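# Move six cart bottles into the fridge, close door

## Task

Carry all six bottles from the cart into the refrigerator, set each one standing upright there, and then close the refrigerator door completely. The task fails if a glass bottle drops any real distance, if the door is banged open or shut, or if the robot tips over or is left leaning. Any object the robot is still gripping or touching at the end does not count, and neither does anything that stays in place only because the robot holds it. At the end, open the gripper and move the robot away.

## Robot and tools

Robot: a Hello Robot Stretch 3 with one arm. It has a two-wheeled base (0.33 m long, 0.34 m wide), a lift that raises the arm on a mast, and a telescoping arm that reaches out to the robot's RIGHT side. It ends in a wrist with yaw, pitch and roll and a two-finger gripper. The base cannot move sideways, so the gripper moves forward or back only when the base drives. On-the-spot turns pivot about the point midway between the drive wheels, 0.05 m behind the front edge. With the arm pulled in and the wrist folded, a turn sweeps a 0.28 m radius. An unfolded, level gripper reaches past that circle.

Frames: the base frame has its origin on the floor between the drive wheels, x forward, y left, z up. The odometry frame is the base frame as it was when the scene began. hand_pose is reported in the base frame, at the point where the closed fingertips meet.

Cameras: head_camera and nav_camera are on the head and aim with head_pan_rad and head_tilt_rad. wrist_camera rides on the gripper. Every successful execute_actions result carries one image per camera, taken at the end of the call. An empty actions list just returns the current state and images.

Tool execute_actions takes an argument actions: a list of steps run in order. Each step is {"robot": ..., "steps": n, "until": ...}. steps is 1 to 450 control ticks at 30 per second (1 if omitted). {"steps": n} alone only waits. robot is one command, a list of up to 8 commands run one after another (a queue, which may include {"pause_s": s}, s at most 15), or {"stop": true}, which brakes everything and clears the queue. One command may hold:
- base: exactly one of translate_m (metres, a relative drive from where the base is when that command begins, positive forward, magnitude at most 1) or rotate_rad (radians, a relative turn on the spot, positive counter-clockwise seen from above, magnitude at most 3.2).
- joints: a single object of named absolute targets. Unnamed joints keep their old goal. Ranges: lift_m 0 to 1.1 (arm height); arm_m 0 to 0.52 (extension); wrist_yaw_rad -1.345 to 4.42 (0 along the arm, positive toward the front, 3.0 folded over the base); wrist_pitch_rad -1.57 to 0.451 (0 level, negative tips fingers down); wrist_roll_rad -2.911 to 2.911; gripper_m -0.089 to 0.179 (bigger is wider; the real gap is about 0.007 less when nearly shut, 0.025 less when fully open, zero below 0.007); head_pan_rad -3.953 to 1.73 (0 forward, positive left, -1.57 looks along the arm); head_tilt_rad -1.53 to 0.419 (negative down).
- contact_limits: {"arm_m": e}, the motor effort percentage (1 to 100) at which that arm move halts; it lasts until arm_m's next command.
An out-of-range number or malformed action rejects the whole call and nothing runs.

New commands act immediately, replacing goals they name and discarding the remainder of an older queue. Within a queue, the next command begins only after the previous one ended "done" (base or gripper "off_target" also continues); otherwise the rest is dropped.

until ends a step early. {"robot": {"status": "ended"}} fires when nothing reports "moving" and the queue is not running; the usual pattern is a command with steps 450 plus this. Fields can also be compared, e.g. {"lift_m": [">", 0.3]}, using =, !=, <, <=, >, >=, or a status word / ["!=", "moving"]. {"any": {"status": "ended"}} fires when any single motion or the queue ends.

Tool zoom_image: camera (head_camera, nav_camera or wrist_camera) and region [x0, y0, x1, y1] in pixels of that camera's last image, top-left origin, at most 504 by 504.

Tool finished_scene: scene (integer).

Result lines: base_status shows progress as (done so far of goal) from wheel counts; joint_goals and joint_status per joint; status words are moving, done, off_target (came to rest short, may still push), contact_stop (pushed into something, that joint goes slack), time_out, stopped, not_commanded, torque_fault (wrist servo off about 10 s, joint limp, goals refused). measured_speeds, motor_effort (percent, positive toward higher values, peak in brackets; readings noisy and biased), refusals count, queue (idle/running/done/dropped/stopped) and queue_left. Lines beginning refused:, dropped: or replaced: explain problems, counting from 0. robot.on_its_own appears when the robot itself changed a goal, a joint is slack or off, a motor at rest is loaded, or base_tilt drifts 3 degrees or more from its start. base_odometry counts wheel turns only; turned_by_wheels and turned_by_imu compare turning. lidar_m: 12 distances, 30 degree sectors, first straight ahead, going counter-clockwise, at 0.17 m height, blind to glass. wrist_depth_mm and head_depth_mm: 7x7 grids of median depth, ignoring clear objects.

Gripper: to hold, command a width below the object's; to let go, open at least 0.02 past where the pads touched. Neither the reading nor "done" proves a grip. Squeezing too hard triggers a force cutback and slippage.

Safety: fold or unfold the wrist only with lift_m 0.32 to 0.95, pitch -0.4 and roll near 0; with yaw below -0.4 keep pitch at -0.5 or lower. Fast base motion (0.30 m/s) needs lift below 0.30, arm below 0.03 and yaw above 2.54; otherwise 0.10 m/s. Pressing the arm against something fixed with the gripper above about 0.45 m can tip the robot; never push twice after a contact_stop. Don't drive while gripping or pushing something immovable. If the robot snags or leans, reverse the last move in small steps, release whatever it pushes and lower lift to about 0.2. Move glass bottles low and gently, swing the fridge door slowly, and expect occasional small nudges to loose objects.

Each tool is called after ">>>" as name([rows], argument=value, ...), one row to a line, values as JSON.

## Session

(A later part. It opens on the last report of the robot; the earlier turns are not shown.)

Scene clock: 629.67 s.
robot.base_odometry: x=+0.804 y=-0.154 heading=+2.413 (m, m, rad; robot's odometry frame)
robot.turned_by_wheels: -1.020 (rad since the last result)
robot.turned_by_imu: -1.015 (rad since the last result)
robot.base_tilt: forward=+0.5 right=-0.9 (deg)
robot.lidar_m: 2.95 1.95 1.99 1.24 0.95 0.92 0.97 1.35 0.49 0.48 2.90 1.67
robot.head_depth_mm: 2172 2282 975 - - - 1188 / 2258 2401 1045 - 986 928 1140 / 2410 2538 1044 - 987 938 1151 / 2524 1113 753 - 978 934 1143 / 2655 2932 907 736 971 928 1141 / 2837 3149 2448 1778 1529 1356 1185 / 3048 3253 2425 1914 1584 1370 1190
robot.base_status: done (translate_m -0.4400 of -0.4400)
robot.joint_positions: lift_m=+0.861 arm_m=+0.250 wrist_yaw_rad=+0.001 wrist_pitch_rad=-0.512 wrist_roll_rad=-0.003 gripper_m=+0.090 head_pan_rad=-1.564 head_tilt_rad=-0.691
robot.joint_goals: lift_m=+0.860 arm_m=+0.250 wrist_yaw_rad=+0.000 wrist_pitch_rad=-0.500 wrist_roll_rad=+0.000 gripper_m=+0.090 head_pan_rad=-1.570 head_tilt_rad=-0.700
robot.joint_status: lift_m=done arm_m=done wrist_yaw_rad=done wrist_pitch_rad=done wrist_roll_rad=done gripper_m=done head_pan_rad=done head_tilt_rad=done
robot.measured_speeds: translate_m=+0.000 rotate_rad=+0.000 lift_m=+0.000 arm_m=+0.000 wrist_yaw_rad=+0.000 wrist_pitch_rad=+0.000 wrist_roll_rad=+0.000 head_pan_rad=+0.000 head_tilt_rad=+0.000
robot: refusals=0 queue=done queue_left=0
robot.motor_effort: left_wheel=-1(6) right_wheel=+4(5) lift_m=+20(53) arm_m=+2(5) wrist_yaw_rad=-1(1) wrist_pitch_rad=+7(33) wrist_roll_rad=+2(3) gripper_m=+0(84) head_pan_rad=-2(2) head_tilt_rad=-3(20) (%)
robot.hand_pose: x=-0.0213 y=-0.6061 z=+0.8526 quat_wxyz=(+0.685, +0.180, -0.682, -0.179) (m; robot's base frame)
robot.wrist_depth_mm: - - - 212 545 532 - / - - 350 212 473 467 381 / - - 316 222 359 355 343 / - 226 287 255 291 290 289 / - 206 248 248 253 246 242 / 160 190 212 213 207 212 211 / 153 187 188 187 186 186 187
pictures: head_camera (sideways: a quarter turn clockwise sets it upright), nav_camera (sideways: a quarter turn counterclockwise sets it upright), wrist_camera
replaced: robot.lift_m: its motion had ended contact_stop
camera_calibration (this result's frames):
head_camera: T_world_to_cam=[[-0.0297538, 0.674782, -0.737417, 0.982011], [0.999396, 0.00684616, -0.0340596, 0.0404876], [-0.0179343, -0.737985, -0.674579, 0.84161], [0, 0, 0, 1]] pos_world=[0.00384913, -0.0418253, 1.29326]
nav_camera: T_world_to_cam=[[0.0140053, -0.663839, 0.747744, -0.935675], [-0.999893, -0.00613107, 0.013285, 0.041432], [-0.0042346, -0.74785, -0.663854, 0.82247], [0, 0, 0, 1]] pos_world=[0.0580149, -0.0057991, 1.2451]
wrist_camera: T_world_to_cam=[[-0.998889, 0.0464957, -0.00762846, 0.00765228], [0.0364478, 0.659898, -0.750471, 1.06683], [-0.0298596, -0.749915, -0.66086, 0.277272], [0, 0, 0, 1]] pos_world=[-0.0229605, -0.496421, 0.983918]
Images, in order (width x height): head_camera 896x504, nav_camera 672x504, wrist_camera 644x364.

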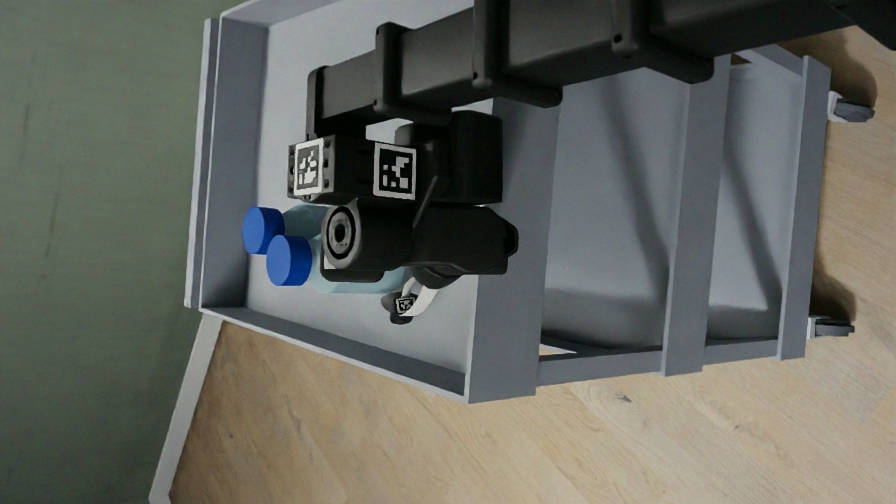

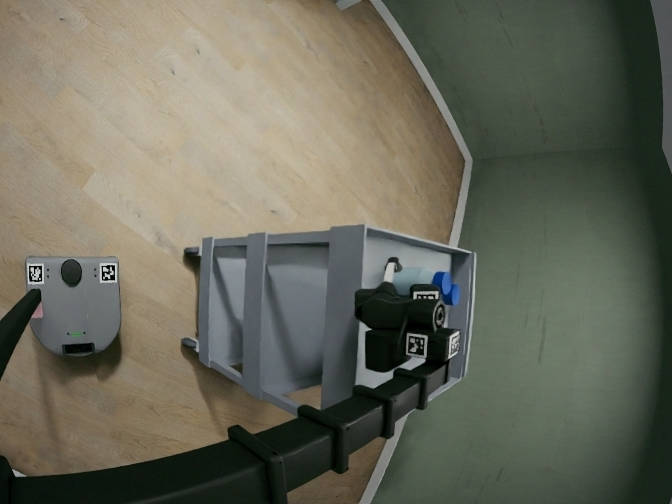

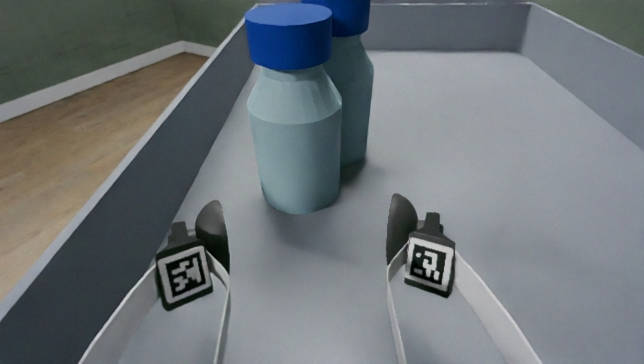

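>>> execute_actions([
  {"robot":[{"base":{"translate_m":0.008},"joints":{"arm_m":0.362}},{"joints":{"gripper_m":0.03}},{"pause_s":0.5},{"joints":{"lift_m":1.08}},{"joints":{"arm_m":0.0}}],"steps":450,"until":{"robot":{"status":"ended"}}},
])

>>> execute_actions([
  {"robot":[{"base":{"translate_m":0.432},"joints":{"head_tilt_rad":-0.4}},{"base":{"rotate_rad":-0.93}},{"base":{"translate_m":1.0}},{"base":{"translate_m":0.447}},{"base":{"rotate_rad":1.95}},{"base":{"translate_m":0.49}},{"joints":{"arm_m":0.29}},{"joints":{"lift_m":1.035}}],"steps":450,"until":{"robot":{"status":"ended"}}},
  {"steps":450,"until":{"robot":{"status":"ended"}}},
  {"steps":450,"until":{"robot":{"status":"ended"}}},
])

Scene clock: 648.67 s.
robot.base_odometry: x=+0.798 y=-0.149 heading=+2.413 (m, m, rad; robot's odometry frame)
robot.turned_by_wheels: +0.000 (rad since the last result)
robot.turned_by_imu: +0.003 (rad since the last result)
robot.base_tilt: forward=+0.4 right=-1.1 (deg)
robot.lidar_m: 2.95 1.95 2.01 1.25 0.95 0.93 0.97 1.36 0.49 0.48 2.90 1.66
robot.head_depth_mm: - - - - - 908 1196 / - - - - - 1155 1129 / - - - - - 1175 1150 / 2524 - 333 - 957 935 1143 / 2702 2900 947 728 947 929 1141 / 2879 3149 2443 1851 1562 1365 1195 / 3032 3331 2429 1922 1586 1376 1191
robot.base_status: done (translate_m +0.0080 of +0.0080)
robot.joint_positions: lift_m=+1.079 arm_m=+0.002 wrist_yaw_rad=+0.001 wrist_pitch_rad=-0.550 wrist_roll_rad=-0.003 gripper_m=+0.034 head_pan_rad=-1.564 head_tilt_rad=-0.691
robot.joint_goals: lift_m=+1.080 arm_m=+0.000 wrist_yaw_rad=+0.000 wrist_pitch_rad=-0.500 wrist_roll_rad=+0.000 gripper_m=+0.033 head_pan_rad=-1.570 head_tilt_rad=-0.700
robot.joint_status: lift_m=done arm_m=done wrist_yaw_rad=done wrist_pitch_rad=done wrist_roll_rad=done gripper_m=done head_pan_rad=done head_tilt_rad=done
robot.measured_speeds: translate_m=+0.000 rotate_rad=+0.000 lift_m=+0.000 arm_m=+0.000 wrist_yaw_rad=+0.000 wrist_pitch_rad=+0.000 wrist_roll_rad=+0.000 head_pan_rad=+0.000 head_tilt_rad=+0.000
robot: refusals=0 queue=done queue_left=0
robot.motor_effort: left_wheel=-1(4) right_wheel=+4(9) lift_m=+54(55) arm_m=-4(0) wrist_yaw_rad=-1(1) wrist_pitch_rad=+29(31) wrist_roll_rad=+2(2) gripper_m=-20(98) head_pan_rad=-2(3) head_tilt_rad=-3(2) (%)
robot.hand_pose: x=-0.0213 y=-0.3527 z=+1.0635 quat_wxyz=(+0.682, +0.193, -0.679, -0.192) (m; robot's base frame)
robot.wrist_depth_mm: - - - - - - - / - - - 116 864 - - / - - 105 95 722 - - / - - - 109 593 563 - / - - 125 118 499 490 - / - - 143 129 748 436 - / - - - 158 693 - -
pictures: head_camera (sideways: a quarter turn clockwise sets it upright), nav_camera (sideways: a quarter turn counterclockwise sets it upright), wrist_camera
camera_calibration (this result's frames):
head_camera: T_world_to_cam=[[-0.029754, 0.67479, -0.737409, 0.982001], [0.999396, 0.00684677, -0.0340596, 0.0404876], [-0.0179342, -0.737978, -0.674587, 0.841621], [0, 0, 0, 1]] pos_world=[0.00384914, -0.0418252, 1.29326]
nav_camera: T_world_to_cam=[[0.0140055, -0.663847, 0.747737, -0.935666], [-0.999893, -0.00613146, 0.013285, 0.041432], [-0.00423448, -0.747843, -0.663862, 0.822481], [0, 0, 0, 1]] pos_world=[0.0580149, -0.00579846, 1.2451]
wrist_camera: T_world_to_cam=[[-0.998889, 0.046761, -0.00582575, -0.00435212], [0.0364251, 0.687772, -0.725012, 1.04068], [-0.0298955, -0.724419, -0.688711, 0.645312], [0, 0, 0, 1]] pos_world=[-0.0229623, -0.248072, 1.19892]
Images, in order (width x height): head_camera 896x504, nav_camera 672x504, wrist_camera 644x364.

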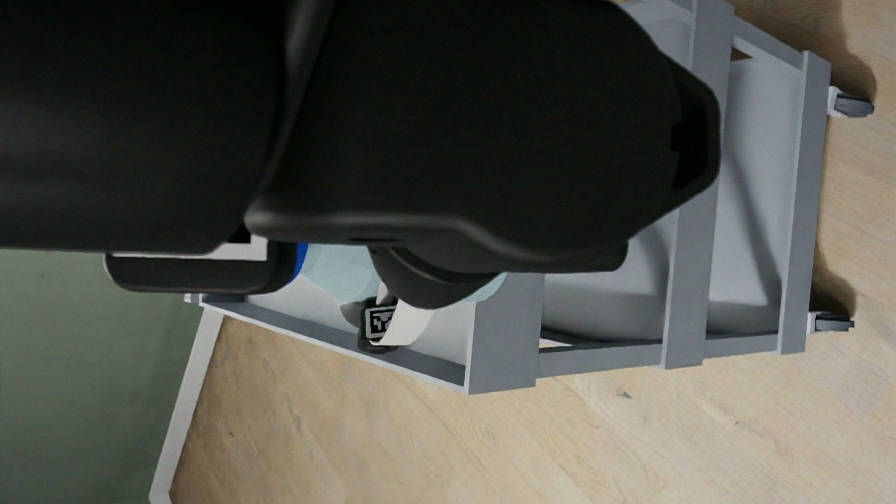

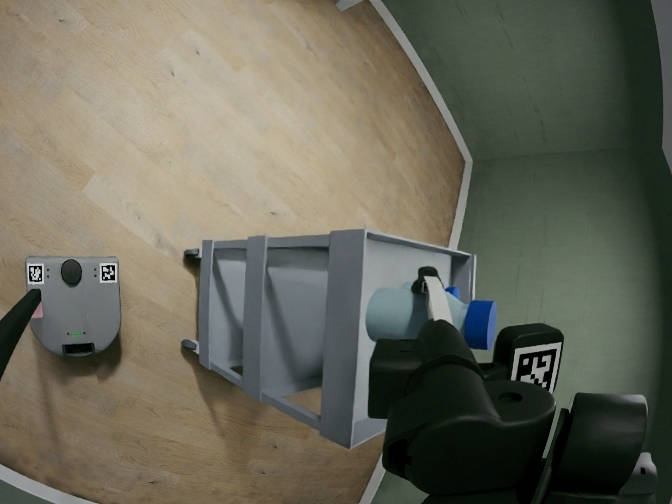

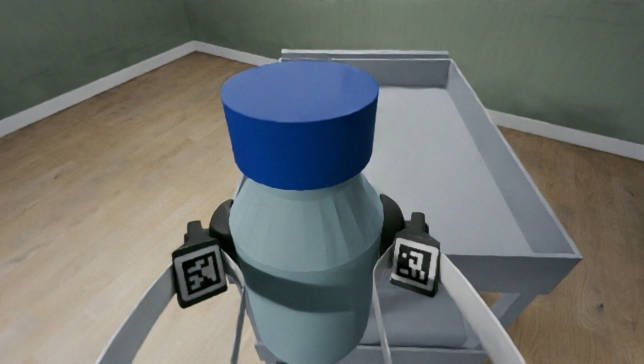

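Scene clock: 688.77 s.
robot.base_odometry: x=+0.133 y=+1.439 heading=-2.850 (m, m, rad; robot's odometry frame)
robot.turned_by_wheels: +1.020 (rad since the last result)
robot.turned_by_imu: +1.031 (rad since the last result)
robot.base_tilt: forward=+0.3 right=-0.9 (deg)
robot.lidar_m: - 0.15 2.69 2.60 1.48 2.69 2.61 1.57 0.67 0.51 0.20 0.15
robot.head_depth_mm: 838 899 - 840 948 995 911 / 830 892 - 792 1163 1055 907 / 831 895 - 771 1165 1047 904 / 825 907 - 636 1170 1041 899 / 731 887 944 776 777 981 876 / 469 504 539 585 641 693 759 / 450 447 458 468 478 488 498
robot.base_status: done (translate_m +0.4900 of +0.4900)
robot.joint_positions: lift_m=+1.035 arm_m=+0.290 wrist_yaw_rad=+0.001 wrist_pitch_rad=-0.551 wrist_roll_rad=-0.003 gripper_m=+0.034 head_pan_rad=-1.564 head_tilt_rad=-0.408
robot.joint_goals: lift_m=+1.035 arm_m=+0.290 wrist_yaw_rad=+0.000 wrist_pitch_rad=-0.500 wrist_roll_rad=+0.000 gripper_m=+0.033 head_pan_rad=-1.570 head_tilt_rad=-0.400
robot.joint_status: lift_m=done arm_m=done wrist_yaw_rad=done wrist_pitch_rad=done wrist_roll_rad=done gripper_m=done head_pan_rad=done head_tilt_rad=done
robot.measured_speeds: translate_m=+0.000 rotate_rad=+0.000 lift_m=+0.000 arm_m=+0.000 wrist_yaw_rad=+0.000 wrist_pitch_rad=+0.000 wrist_roll_rad=+0.000 head_pan_rad=+0.000 head_tilt_rad=+0.000
robot: refusals=0 queue=done queue_left=0
robot.motor_effort: left_wheel=-2(6) right_wheel=+4(9) lift_m=+25(55) arm_m=+2(6) wrist_yaw_rad=-1(1) wrist_pitch_rad=+29(29) wrist_roll_rad=+3(3) gripper_m=-21(20) head_pan_rad=-2(3) head_tilt_rad=+3(17) (%)
robot.hand_pose: x=-0.0214 y=-0.6404 z=+1.0194 quat_wxyz=(+0.682, +0.193, -0.679, -0.192) (m; robot's base frame)
robot.wrist_depth_mm: 138 193 308 421 292 426 388 / 137 191 272 116 307 215 386 / 137 190 105 95 265 237 368 / 136 190 267 109 292 312 317 / 135 188 125 119 274 272 273 / 134 174 143 129 231 240 239 / 134 201 207 158 211 211 211
pictures: head_camera (sideways: a quarter turn clockwise sets it upright), nav_camera (sideways: a quarter turn counterclockwise sets it upright), wrist_camera
camera_calibration (this result's frames):
head_camera: T_world_to_cam=[[-0.0281084, 0.442104, -0.896523, 1.18944], [0.999463, -0.00265741, -0.0326463, 0.0386596], [-0.0168155, -0.89696, -0.441792, 0.538747], [0, 0, 0, 1]] pos_world=[0.00385385, -0.0425197, 1.30564]
nav_camera: T_world_to_cam=[[0.0123428, -0.428717, 0.903355, -1.13856], [-0.999919, -0.00245523, 0.0124969, 0.0424533], [-0.00313971, -0.903435, -0.428713, 0.516538], [0, 0, 0, 1]] pos_world=[0.0581246, -0.0213562, 1.24944]
wrist_camera: T_world_to_cam=[[-0.998881, 0.0469275, -0.0057959, 0.00888251], [0.0365348, 0.688169, -0.72463, 1.20639], [-0.0300166, -0.724032, -0.689113, 0.407238], [0, 0, 0, 1]] pos_world=[-0.0229788, -0.535764, 1.15487]
Images, in order (width x height): head_camera 896x504, nav_camera 672x504, wrist_camera 644x364.

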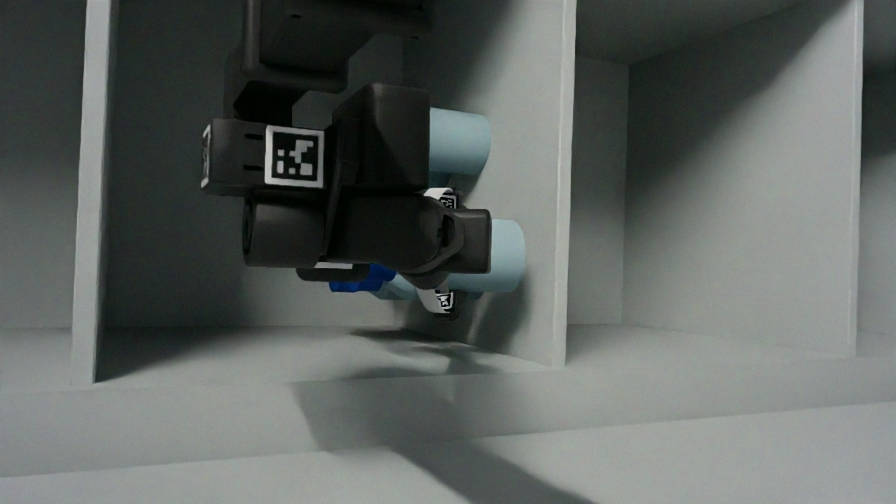

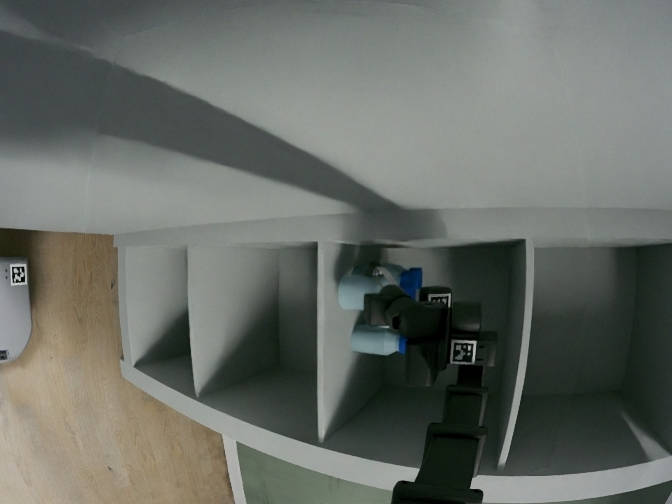

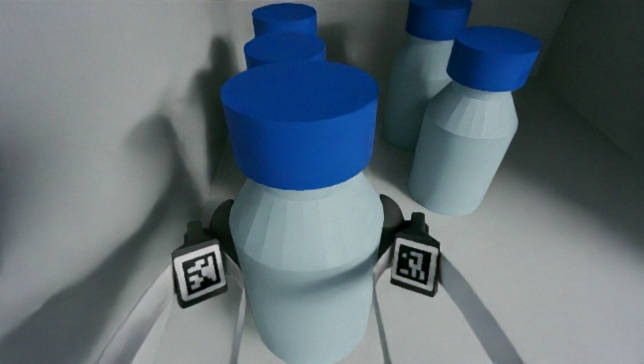

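>>> execute_actions([
  {"robot":{"joints":{"arm_m":0.31}},"steps":60,"until":{"robot":{"status":"ended"}}},
  {"robot":{"joints":{"lift_m":0.97}},"steps":100,"until":{"robot":{"wrist_pitch_rad":[">",-0.535]}}},
  {"robot":{"stop":true},"steps":5},
  {"robot":[{"joints":{"gripper_m":0.1}},{"joints":{"arm_m":0.0}},{"base":{"translate_m":-0.49},"joints":{"lift_m":1.0,"head_tilt_rad":-0.7,"gripper_m":0.09}},{"base":{"rotate_rad":-1.95}},{"base":{"translate_m":-1.0}},{"base":{"translate_m":-0.447}},{"base":{"rotate_rad":0.93}},{"base":{"translate_m":-0.465}}],"steps":450,"until":{"robot":{"status":"ended"}}},
  {"steps":450,"until":{"robot":{"status":"ended"}}},
  {"steps":450,"until":{"robot":{"status":"ended"}}},
  {"robot":[{"joints":{"arm_m":0.3}},{"joints":{"lift_m":0.86}}],"steps":450,"until":{"robot":{"status":"ended"}}},
])

Scene clock: 740.83 s.
robot.base_odometry: x=+0.823 y=-0.171 heading=+2.413 (m, m, rad; robot's odometry frame)
robot.turned_by_wheels: -1.020 (rad since the last result)
robot.turned_by_imu: -1.016 (rad since the last result)
robot.base_tilt: forward=+0.3 right=-1.0 (deg)
robot.lidar_m: 2.98 1.97 1.98 1.22 0.93 0.90 0.94 1.32 0.49 0.48 0.51 1.69
robot.head_depth_mm: 2143 2309 971 - - - 1208 / 2253 2354 - 741 979 924 1136 / 2377 2485 - 625 983 938 1150 / 2544 1111 846 635 979 936 1146 / 2639 2809 929 744 977 931 1131 / 2842 3131 2460 667 951 1314 1193 / 2999 3274 2409 1942 1603 1370 1188
robot.base_status: done (translate_m -0.4650 of -0.4650)
robot.joint_positions: lift_m=+0.861 arm_m=+0.300 wrist_yaw_rad=+0.001 wrist_pitch_rad=-0.512 wrist_roll_rad=-0.004 gripper_m=+0.090 head_pan_rad=-1.564 head_tilt_rad=-0.691
robot.joint_goals: lift_m=+0.860 arm_m=+0.300 wrist_yaw_rad=+0.000 wrist_pitch_rad=-0.500 wrist_roll_rad=+0.000 gripper_m=+0.090 head_pan_rad=-1.570 head_tilt_rad=-0.700
robot.joint_status: lift_m=done arm_m=done wrist_yaw_rad=done wrist_pitch_rad=done wrist_roll_rad=done gripper_m=done head_pan_rad=done head_tilt_rad=done
robot.measured_speeds: translate_m=+0.000 rotate_rad=+0.000 lift_m=+0.000 arm_m=+0.000 wrist_yaw_rad=+0.000 wrist_pitch_rad=+0.000 wrist_roll_rad=+0.000 head_pan_rad=+0.000 head_tilt_rad=+0.000
robot: refusals=0 queue=done queue_left=0
robot.motor_effort: left_wheel=-1(6) right_wheel=+3(7) lift_m=+20(51) arm_m=+2(6) wrist_yaw_rad=+0(1) wrist_pitch_rad=+7(31) wrist_roll_rad=+3(3) gripper_m=+0(85) head_pan_rad=-2(3) head_tilt_rad=-3(19) (%)
robot.hand_pose: x=-0.0214 y=-0.6561 z=+0.8526 quat_wxyz=(+0.686, +0.180, -0.682, -0.179) (m; robot's base frame)
robot.wrist_depth_mm: - - 524 200 500 495 - / - - 404 218 467 462 356 / - 285 345 236 361 355 336 / - 247 295 271 292 291 289 / 184 234 247 246 256 247 244 / 182 214 212 213 207 212 211 / 178 187 188 186 188 186 185
pictures: head_camera (sideways: a quarter turn clockwise sets it upright), nav_camera (sideways: a quarter turn counterclockwise sets it upright), wrist_camera
replaced: robot.lift_m: its motion had ended contact_stop
camera_calibration (this result's frames):
head_camera: T_world_to_cam=[[-0.029754, 0.674789, -0.737411, 0.982004], [0.999396, 0.00684669, -0.0340596, 0.0404876], [-0.0179342, -0.737979, -0.674585, 0.841618], [0, 0, 0, 1]] pos_world=[0.00384914, -0.0418253, 1.29326]
nav_camera: T_world_to_cam=[[0.0140055, -0.663846, 0.747738, -0.935668], [-0.999893, -0.00613143, 0.013285, 0.041432], [-0.00423447, -0.747845, -0.66386, 0.822479], [0, 0, 0, 1]] pos_world=[0.0580149, -0.00579859, 1.2451]
wrist_camera: T_world_to_cam=[[-0.998909, 0.0462075, -0.00673107, 0.0089767], [0.0355815, 0.659866, -0.75054, 1.09986], [-0.030239, -0.749961, -0.66079, 0.239678], [0, 0, 0, 1]] pos_world=[-0.0229201, -0.546425, 0.983925]
Images, in order (width x height): head_camera 896x504, nav_camera 672x504, wrist_camera 644x364.

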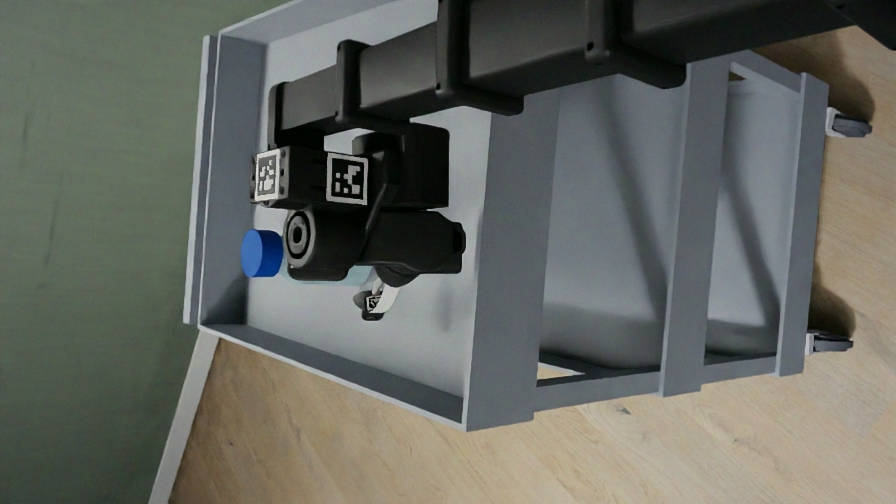

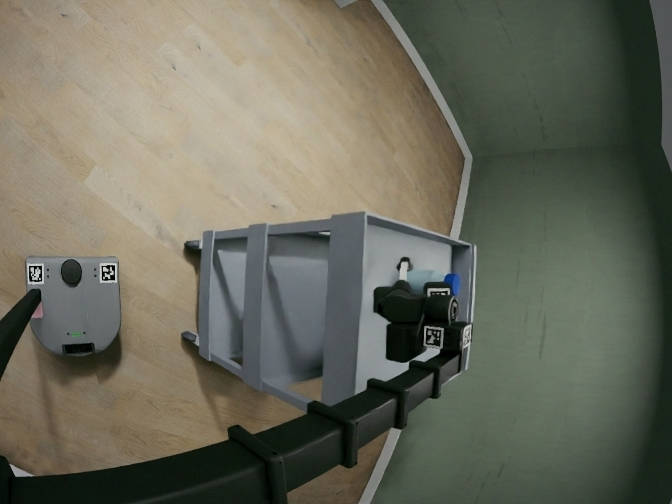

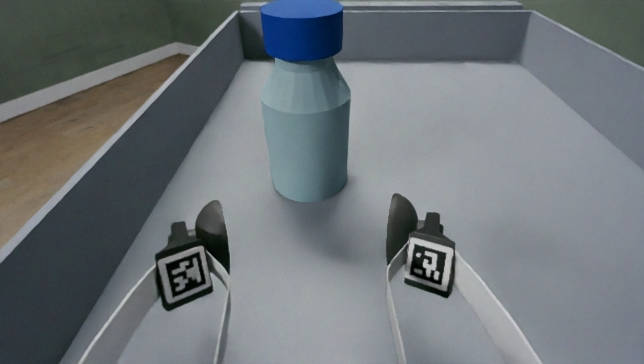

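Slightly farther than last time: arm 0.425.

>>> execute_actions([
  {"robot":[{"joints":{"arm_m":0.425}},{"joints":{"gripper_m":0.03}},{"pause_s":0.5},{"joints":{"lift_m":1.08}},{"joints":{"arm_m":0.0}}],"steps":450,"until":{"robot":{"status":"ended"}}},
])

Scene clock: 760.57 s.
robot.base_odometry: x=+0.823 y=-0.171 heading=+2.413 (m, m, rad; robot's odometry frame)
robot.turned_by_wheels: +0.000 (rad since the last result)
robot.turned_by_imu: +0.003 (rad since the last result)
robot.base_tilt: forward=+0.3 right=-0.8 (deg)
robot.lidar_m: 2.98 1.97 1.98 1.22 0.93 0.90 0.94 1.32 0.49 0.48 0.51 1.69
robot.head_depth_mm: - - - - - 907 1219 / - - - - - 1167 1141 / - - - - - 1171 1147 / 2515 - 333 - 958 937 1144 / 2649 2845 951 723 973 933 1137 / 2871 3088 2447 667 949 1314 1193 / 3051 3189 2419 1926 1587 1363 1191
robot.base_status: done (translate_m -0.4650 of -0.4650)
robot.joint_positions: lift_m=+1.079 arm_m=+0.002 wrist_yaw_rad=+0.001 wrist_pitch_rad=-0.545 wrist_roll_rad=-0.004 gripper_m=+0.034 head_pan_rad=-1.564 head_tilt_rad=-0.691
robot.joint_goals: lift_m=+1.080 arm_m=+0.000 wrist_yaw_rad=+0.000 wrist_pitch_rad=-0.500 wrist_roll_rad=+0.000 gripper_m=+0.033 head_pan_rad=-1.570 head_tilt_rad=-0.700
robot.joint_status: lift_m=done arm_m=done wrist_yaw_rad=done wrist_pitch_rad=done wrist_roll_rad=done gripper_m=done head_pan_rad=done head_tilt_rad=done
robot.measured_speeds: translate_m=+0.000 rotate_rad=+0.000 lift_m=+0.000 arm_m=+0.000 wrist_yaw_rad=+0.000 wrist_pitch_rad=+0.000 wrist_roll_rad=+0.000 head_pan_rad=+0.000 head_tilt_rad=+0.000
robot: refusals=0 queue=done queue_left=0
robot.motor_effort: left_wheel=-2(2) right_wheel=+3(3) lift_m=+54(55) arm_m=-4(6) wrist_yaw_rad=-1(1) wrist_pitch_rad=+25(27) wrist_roll_rad=+3(3) gripper_m=-20(99) head_pan_rad=-2(3) head_tilt_rad=-3(2) (%)
robot.hand_pose: x=-0.0214 y=-0.3536 z=+1.0647 quat_wxyz=(+0.683, +0.191, -0.679, -0.190) (m; robot's base frame)
robot.wrist_depth_mm: - - - - - - - / - - - 114 832 - - / - - 107 95 720 - - / - - 535 110 595 617 - / - - 126 119 492 490 - / - - 146 130 743 431 - / - - - 158 687 - -
pictures: head_camera (sideways: a quarter turn clockwise sets it upright), nav_camera (sideways: a quarter turn counterclockwise sets it upright), wrist_camera
camera_calibration (this result's frames):
head_camera: T_world_to_cam=[[-0.0297539, 0.674797, -0.737403, 0.981993], [0.999396, 0.00684697, -0.0340596, 0.0404876], [-0.0179344, -0.737971, -0.674594, 0.841629], [0, 0, 0, 1]] pos_world=[0.00384913, -0.0418252, 1.29326]
nav_camera: T_world_to_cam=[[0.0140055, -0.663854, 0.747731, -0.935658], [-0.999893, -0.00613146, 0.013285, 0.041432], [-0.00423461, -0.747837, -0.663869, 0.82249], [0, 0, 0, 1]] pos_world=[0.0580148, -0.00579794, 1.2451]
wrist_camera: T_world_to_cam=[[-0.998909, 0.0464052, -0.00519721, -0.0051457], [0.0355633, 0.683917, -0.728692, 1.04459], [-0.0302607, -0.728082, -0.684822, 0.640047], [0, 0, 0, 1]] pos_world=[-0.022921, -0.248169, 1.19948]
Images, in order (width x height): head_camera 896x504, nav_camera 672x504, wrist_camera 644x364.

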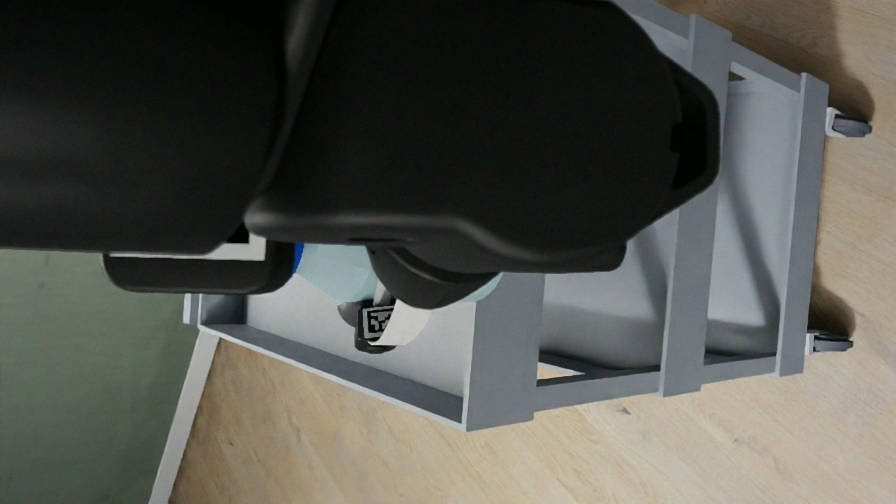

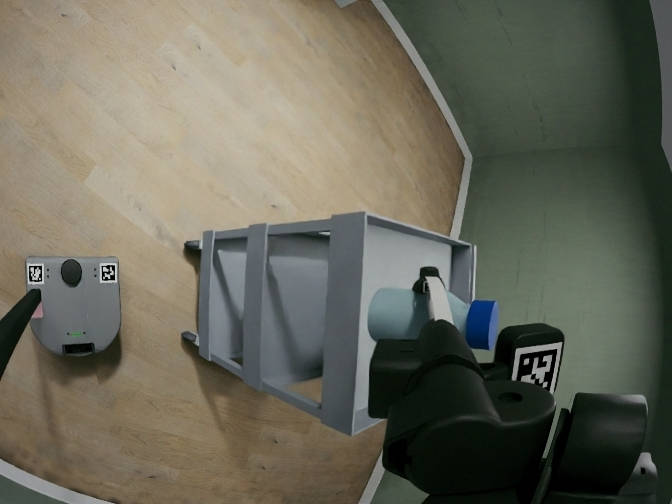

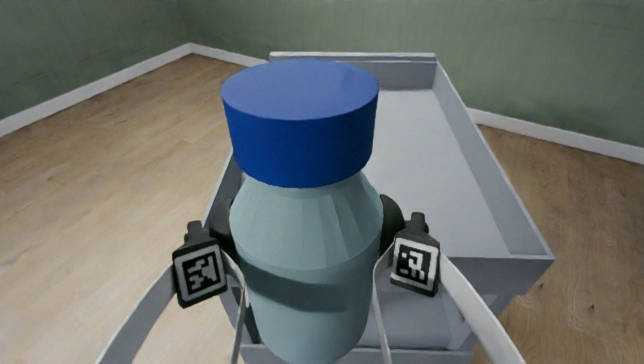

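>>> execute_actions([
  {"robot":[{"base":{"translate_m":0.465},"joints":{"head_tilt_rad":-0.4}},{"base":{"rotate_rad":-0.93}},{"base":{"translate_m":1.0}},{"base":{"translate_m":0.447}},{"base":{"rotate_rad":1.95}},{"base":{"translate_m":0.35}},{"joints":{"arm_m":0.31}},{"joints":{"lift_m":1.035}}],"steps":450,"until":{"robot":{"status":"ended"}}},
  {"steps":450,"until":{"robot":{"status":"ended"}}},
  {"steps":450,"until":{"robot":{"status":"ended"}}},
  {"robot":{"joints":{"lift_m":0.97}},"steps":100,"until":{"robot":{"wrist_pitch_rad":[">",-0.532]}}},
  {"robot":{"stop":true},"steps":5},
  {"robot":[{"joints":{"gripper_m":0.09}},{"joints":{"arm_m":0.0}}],"steps":300,"until":{"robot":{"status":"ended"}}},
])

Scene clock: 813.30 s.
robot.base_odometry: x=+0.267 y=+1.480 heading=-2.850 (m, m, rad; robot's odometry frame)
robot.turned_by_wheels: +1.020 (rad since the last result)
robot.turned_by_imu: +1.033 (rad since the last result)
robot.base_tilt: forward=+0.4 right=-0.9 (deg)
robot.lidar_m: 0.28 2.07 2.70 2.62 1.40 2.55 2.47 1.57 0.60 0.87 0.39 0.29
robot.head_depth_mm: 686 678 668 654 646 - - / 832 898 951 836 788 951 - / 824 902 977 873 1172 - - / 828 907 957 668 936 - - / 822 901 975 811 1173 1068 913 / 824 905 957 662 1063 1030 894 / 748 772 789 759 721 837 848
robot.base_status: done (translate_m +0.3500 of +0.3500)
robot.joint_positions: lift_m=+0.984 arm_m=+0.002 wrist_yaw_rad=+0.001 wrist_pitch_rad=-0.512 wrist_roll_rad=-0.005 gripper_m=+0.090 head_pan_rad=-1.564 head_tilt_rad=-0.408
robot.joint_goals: lift_m=+0.984 arm_m=+0.000 wrist_yaw_rad=+0.000 wrist_pitch_rad=-0.500 wrist_roll_rad=+0.000 gripper_m=+0.090 head_pan_rad=-1.570 head_tilt_rad=-0.400
robot.joint_status: lift_m=contact_stop arm_m=done wrist_yaw_rad=done wrist_pitch_rad=done wrist_roll_rad=done gripper_m=done head_pan_rad=done head_tilt_rad=done
robot.measured_speeds: translate_m=+0.000 rotate_rad=+0.000 lift_m=+0.000 arm_m=+0.000 wrist_yaw_rad=+0.000 wrist_pitch_rad=+0.000 wrist_roll_rad=+0.000 head_pan_rad=+0.000 head_tilt_rad=+0.000
robot: refusals=0 queue=done queue_left=0
robot.on_its_own: lift_m is slack since a contact_stop, until your next command for it (the place of your stop +0.970 is given up)
robot.motor_effort: left_wheel=-1(4) right_wheel=+4(8) lift_m=+35(54) arm_m=-4(3) wrist_yaw_rad=-1(0) wrist_pitch_rad=+7(33) wrist_roll_rad=+3(4) gripper_m=+0(81) head_pan_rad=-3(2) head_tilt_rad=+3(19) (%)
robot.hand_pose: x=-0.0214 y=-0.3585 z=+0.9761 quat_wxyz=(+0.686, +0.180, -0.682, -0.179) (m; robot's base frame)
robot.wrist_depth_mm: 309 395 528 370 546 322 314 / 324 403 401 402 423 344 900 / 356 392 703 866 556 376 - / 366 448 842 890 637 433 - / 354 481 741 761 712 - - / 355 453 680 685 638 - - / 344 554 866 939 898 - -
pictures: head_camera (sideways: a quarter turn clockwise sets it upright), nav_camera (sideways: a quarter turn counterclockwise sets it upright), wrist_camera
camera_calibration (this result's frames):
head_camera: T_world_to_cam=[[-0.0281067, 0.441848, -0.89665, 1.18961], [0.999463, -0.0026666, -0.0326436, 0.038656], [-0.0168145, -0.897086, -0.441536, 0.538414], [0, 0, 0, 1]] pos_world=[0.00385385, -0.0425187, 1.30565]
nav_camera: T_world_to_cam=[[0.012341, -0.428459, 0.903477, -1.13872], [-0.999919, -0.00245179, 0.0124956, 0.042455], [-0.00313874, -0.903558, -0.428455, 0.516203], [0, 0, 0, 1]] pos_world=[0.0581247, -0.0213712, 1.24944]
wrist_camera: T_world_to_cam=[[-0.998923, 0.045966, -0.00624337, -0.00451786], [0.0350481, 0.659691, -0.750719, 0.996223], [-0.0303889, -0.75013, -0.660592, 0.544252], [0, 0, 0, 1]] pos_world=[-0.0228895, -0.248732, 1.10738]
Images, in order (width x height): head_camera 896x504, nav_camera 672x504, wrist_camera 644x364.

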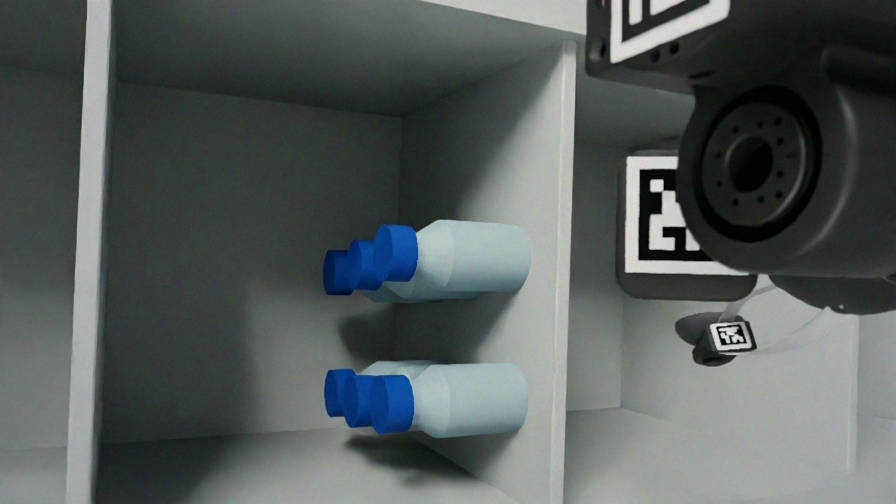

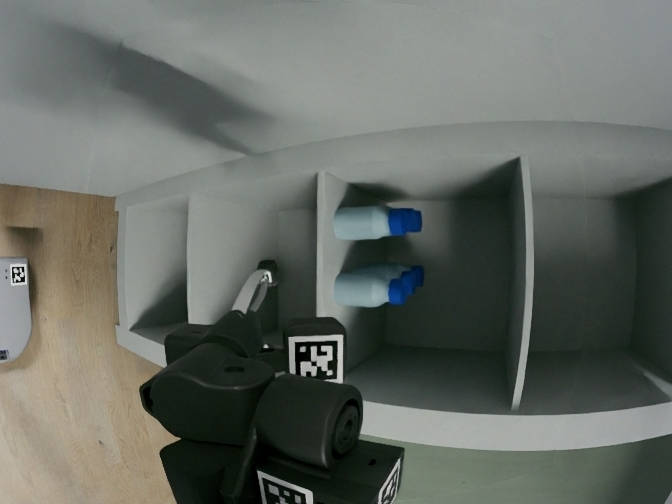

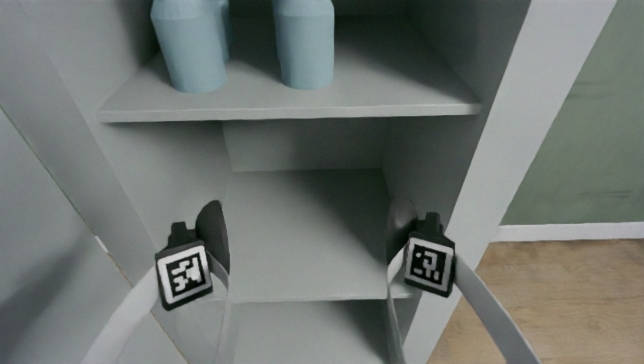

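>>> execute_actions([
  {"robot":[{"base":{"translate_m":-0.15},"joints":{"lift_m":0.45,"wrist_pitch_rad":-1.4,"gripper_m":0.0}},{"base":{"rotate_rad":1.57}},{"base":{"translate_m":0.4}},{"base":{"rotate_rad":-1.57}},{"base":{"translate_m":0.65}},{"joints":{"wrist_pitch_rad":0,"head_tilt_rad":-0.9}},{"joints":{"arm_m":0.15}},{"base":{"translate_m":-0.45}}],"steps":450,"until":{"robot":{"status":"ended"}}},
  {"steps":450,"until":{"robot":{"status":"ended"}}},
  {"steps":450,"until":{"robot":{"status":"ended"}}},
])

Scene clock: 855.43 s.
robot.base_odometry: x=+0.334 y=+1.082 heading=-2.850 (m, m, rad; robot's odometry frame)
robot.turned_by_wheels: +0.000 (rad since the last result)
robot.turned_by_imu: +0.011 (rad since the last result)
robot.base_tilt: forward=+0.2 right=-1.0 (deg)
robot.lidar_m: 2.22 1.87 2.28 2.22 1.08 1.12 2.51 2.12 0.85 0.84 0.93 2.20
robot.head_depth_mm: 746 858 1816 1646 1448 1281 1152 / 758 878 1040 1283 1443 1284 1150 / 771 896 1062 1306 1457 - 1163 / 782 911 1086 1326 1472 1233 1163 / 800 931 1118 1385 1401 1257 1140 / 812 947 1141 1502 1400 1250 1133 / 843 1644 1852 1601 1395 1254 1125
robot.base_status: done (translate_m -0.4500 of -0.4500)
robot.joint_positions: lift_m=+0.451 arm_m=+0.150 wrist_yaw_rad=+0.002 wrist_pitch_rad=-0.023 wrist_roll_rad=-0.004 gripper_m=+0.000 head_pan_rad=-1.564 head_tilt_rad=-0.889
robot.joint_goals: lift_m=+0.450 arm_m=+0.150 wrist_yaw_rad=+0.000 wrist_pitch_rad=+0.000 wrist_roll_rad=+0.000 gripper_m=+0.000 head_pan_rad=-1.570 head_tilt_rad=-0.900
robot.joint_status: lift_m=done arm_m=done wrist_yaw_rad=done wrist_pitch_rad=done wrist_roll_rad=done gripper_m=done head_pan_rad=done head_tilt_rad=done
robot.measured_speeds: translate_m=+0.000 rotate_rad=+0.000 lift_m=+0.000 arm_m=+0.000 wrist_yaw_rad=+0.000 wrist_pitch_rad=+0.000 wrist_roll_rad=+0.000 head_pan_rad=+0.000 head_tilt_rad=+0.000
robot: refusals=0 queue=done queue_left=0
robot.motor_effort: left_wheel=+1(8) right_wheel=-1(33) lift_m=+20(35) arm_m=+1(2) wrist_yaw_rad=-1(17) wrist_pitch_rad=+13(14) wrist_roll_rad=+3(3) gripper_m=-3(85) head_pan_rad=-2(3) head_tilt_rad=-3(22) (%)
robot.hand_pose: x=-0.0210 y=-0.5503 z=+0.5593 quat_wxyz=(+0.709, +0.009, -0.705, -0.008) (m; robot's base frame)
robot.wrist_depth_mm: - 460 439 421 409 391 - / - 477 450 436 421 408 - / - 505 473 455 432 422 - / - - 495 470 453 433 - / - - 516 - 468 445 - / - - 539 519 482 468 - / 916 904 550 529 508 489 857
pictures: head_camera (sideways: a quarter turn clockwise sets it upright), nav_camera (sideways: a quarter turn counterclockwise sets it upright), wrist_camera
camera_calibration (this result's frames):
head_camera: T_world_to_cam=[[-0.0306859, 0.806419, -0.590548, 0.790638], [0.999349, 0.01354, -0.0334385, 0.0396705], [-0.0189694, -0.591189, -0.80631, 1.01292], [0, 0, 0, 1]] pos_world=[0.00383136, -0.0392928, 1.28497]
nav_camera: T_world_to_cam=[[0.0149533, -0.797719, 0.602844, -0.746863], [-0.999874, -0.00876034, 0.0132092, 0.041534], [-0.0052561, -0.602966, -0.797749, 0.996606], [0, 0, 0, 1]] pos_world=[0.0579351, 0.0054963, 1.24474]
wrist_camera: T_world_to_cam=[[-0.99896, 0.0361022, -0.0278599, 0.00876197], [0.0354161, 0.229345, -0.972701, 0.697239], [-0.0287271, -0.972675, -0.230385, -0.237976], [0, 0, 0, 1]] pos_world=[-0.0227769, -0.391698, 0.623623]
Images, in order (width x height): head_camera 896x504, nav_camera 672x504, wrist_camera 644x364.

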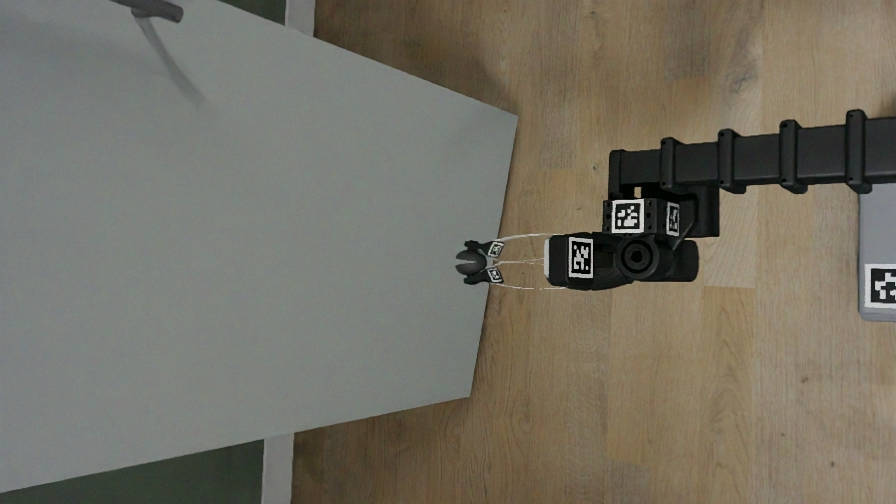

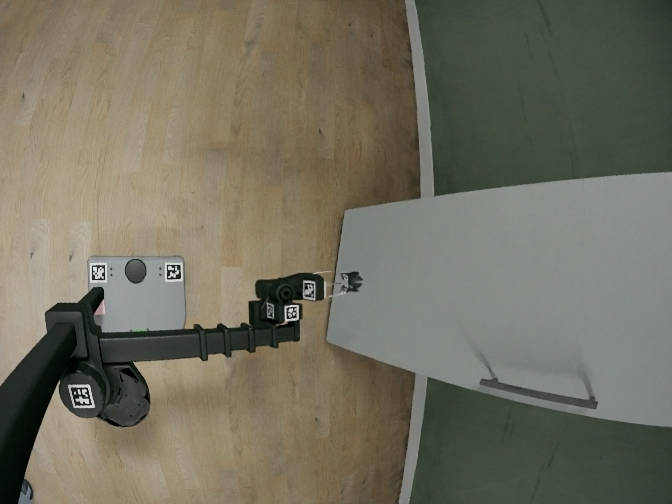

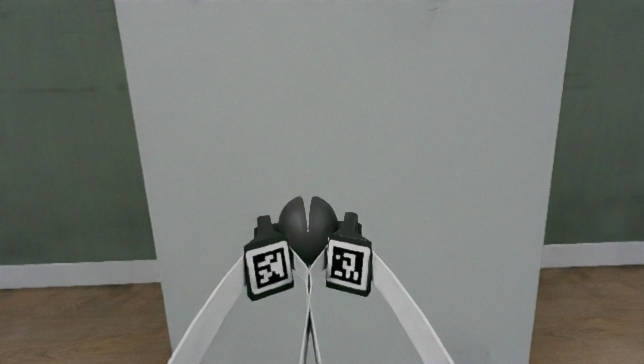

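Door swung mostly shut. Push gently the rest.

>>> execute_actions([
  {"robot":[{"base":{"translate_m":-0.1},"joints":{"arm_m":0.42}},{"joints":{"arm_m":0.47}},{"joints":{"arm_m":0.52},"contact_limits":{"arm_m":15}}],"steps":450,"until":{"robot":{"status":"ended"}}},
  {"robot":{"joints":{"arm_m":0.1}},"steps":300,"until":{"robot":{"status":"ended"}}},
])

Scene clock: 870.53 s.
robot.base_odometry: x=+0.430 y=+1.111 heading=-2.850 (m, m, rad; robot's odometry frame)
robot.turned_by_wheels: +0.000 (rad since the last result)
robot.turned_by_imu: +0.002 (rad since the last result)
robot.base_tilt: forward=+0.5 right=-0.8 (deg)
robot.lidar_m: 2.32 1.96 2.27 2.23 1.03 1.07 2.42 2.12 0.92 0.89 0.93 2.19
robot.head_depth_mm: 1389 1654 1896 1640 1448 1287 1158 / 800 953 1830 1648 1444 1281 1157 / 821 958 1134 1420 1424 - 1164 / 821 956 1144 1426 1446 - 1161 / 825 960 1153 1434 1407 1259 1137 / 826 960 1151 1435 1407 1255 1129 / 829 966 1188 1557 1396 1251 1126
robot.base_status: done (translate_m -0.1000 of -0.1000)
robot.joint_positions: lift_m=+0.451 arm_m=+0.100 wrist_yaw_rad=-0.001 wrist_pitch_rad=-0.023 wrist_roll_rad=-0.004 gripper_m=+0.000 head_pan_rad=-1.564 head_tilt_rad=-0.890
robot.joint_goals: lift_m=+0.450 arm_m=+0.100 wrist_yaw_rad=+0.000 wrist_pitch_rad=+0.000 wrist_roll_rad=+0.000 gripper_m=+0.000 head_pan_rad=-1.570 head_tilt_rad=-0.900
robot.joint_status: lift_m=done arm_m=done wrist_yaw_rad=done wrist_pitch_rad=done wrist_roll_rad=done gripper_m=done head_pan_rad=done head_tilt_rad=done
robot.measured_speeds: translate_m=+0.000 rotate_rad=+0.000 lift_m=+0.000 arm_m=+0.000 wrist_yaw_rad=+0.000 wrist_pitch_rad=+0.000 wrist_roll_rad=+0.000 head_pan_rad=+0.000 head_tilt_rad=+0.000
robot: refusals=0 queue=done queue_left=0
robot.motor_effort: left_wheel=+0(4) right_wheel=+0(6) lift_m=+20(20) arm_m=-3(20) wrist_yaw_rad=+1(2) wrist_pitch_rad=+13(18) wrist_roll_rad=+3(3) gripper_m=-3(4) head_pan_rad=-2(3) head_tilt_rad=-4(5) (%)
robot.hand_pose: x=-0.0217 y=-0.5010 z=+0.5593 quat_wxyz=(+0.709, +0.008, -0.705, -0.009) (m; robot's base frame)
robot.wrist_depth_mm: - 506 506 509 504 - - / - 527 519 523 529 - - / - 544 542 539 547 - - / - 560 557 564 567 - - / - 588 587 - 590 - - / - 619 601 613 616 - - / 922 627 626 636 628 861 839
pictures: head_camera (sideways: a quarter turn clockwise sets it upright), nav_camera (sideways: a quarter turn counterclockwise sets it upright), wrist_camera
replaced: robot.arm_m: its motion had ended contact_stop
camera_calibration (this result's frames):
head_camera: T_world_to_cam=[[-0.0306885, 0.806838, -0.589975, 0.789892], [0.999349, 0.0135633, -0.0334338, 0.0396644], [-0.0189737, -0.590617, -0.806729, 1.01347], [0, 0, 0, 1]] pos_world=[0.00383126, -0.0392808, 1.28494]
nav_camera: T_world_to_cam=[[0.0149559, -0.798147, 0.602278, -0.746125], [-0.999874, -0.00876924, 0.013208, 0.0415356], [-0.0052604, -0.602399, -0.798177, 0.997162], [0, 0, 0, 1]] pos_world=[0.0579348, 0.00553687, 1.24474]
wrist_camera: T_world_to_cam=[[-0.998845, 0.0391602, -0.0278556, 0.00773116], [0.0361173, 0.229342, -0.972675, 0.685924], [-0.0317016, -0.972558, -0.230492, -0.189968], [0, 0, 0, 1]] pos_world=[-0.0230738, -0.342369, 0.62361]
Images, in order (width x height): head_camera 896x504, nav_camera 672x504, wrist_camera 644x364.

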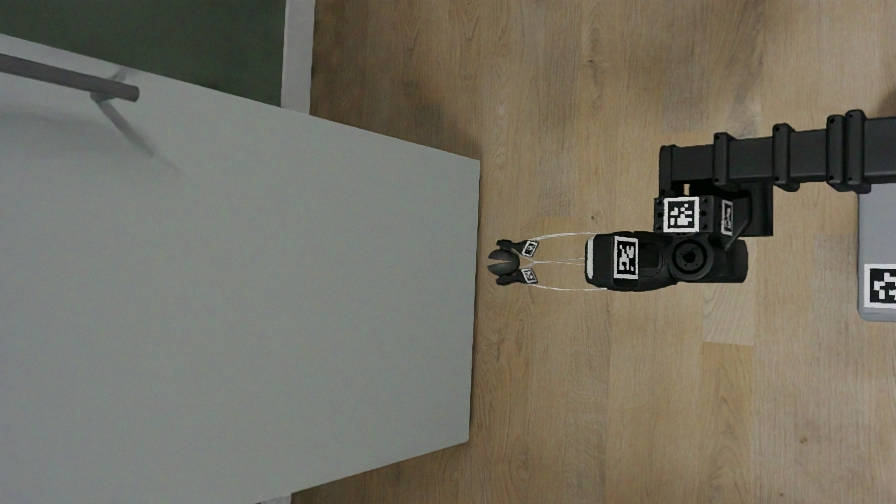

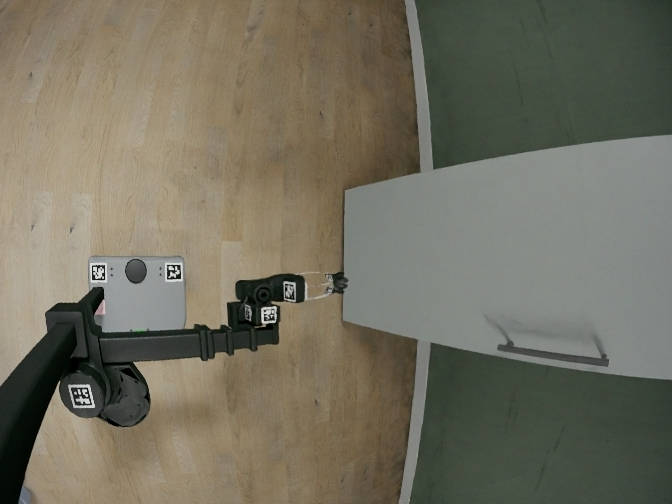

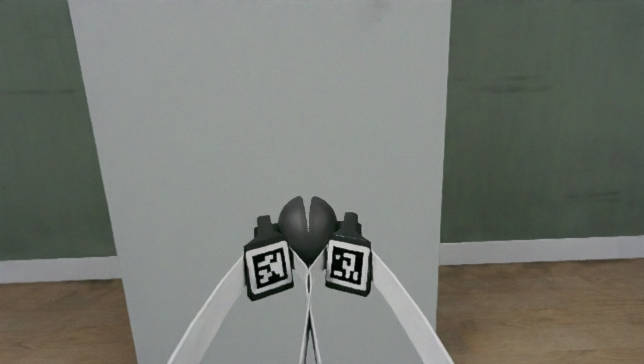

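>>> finished_scene(scene=1)

The scene is finished: the task was done.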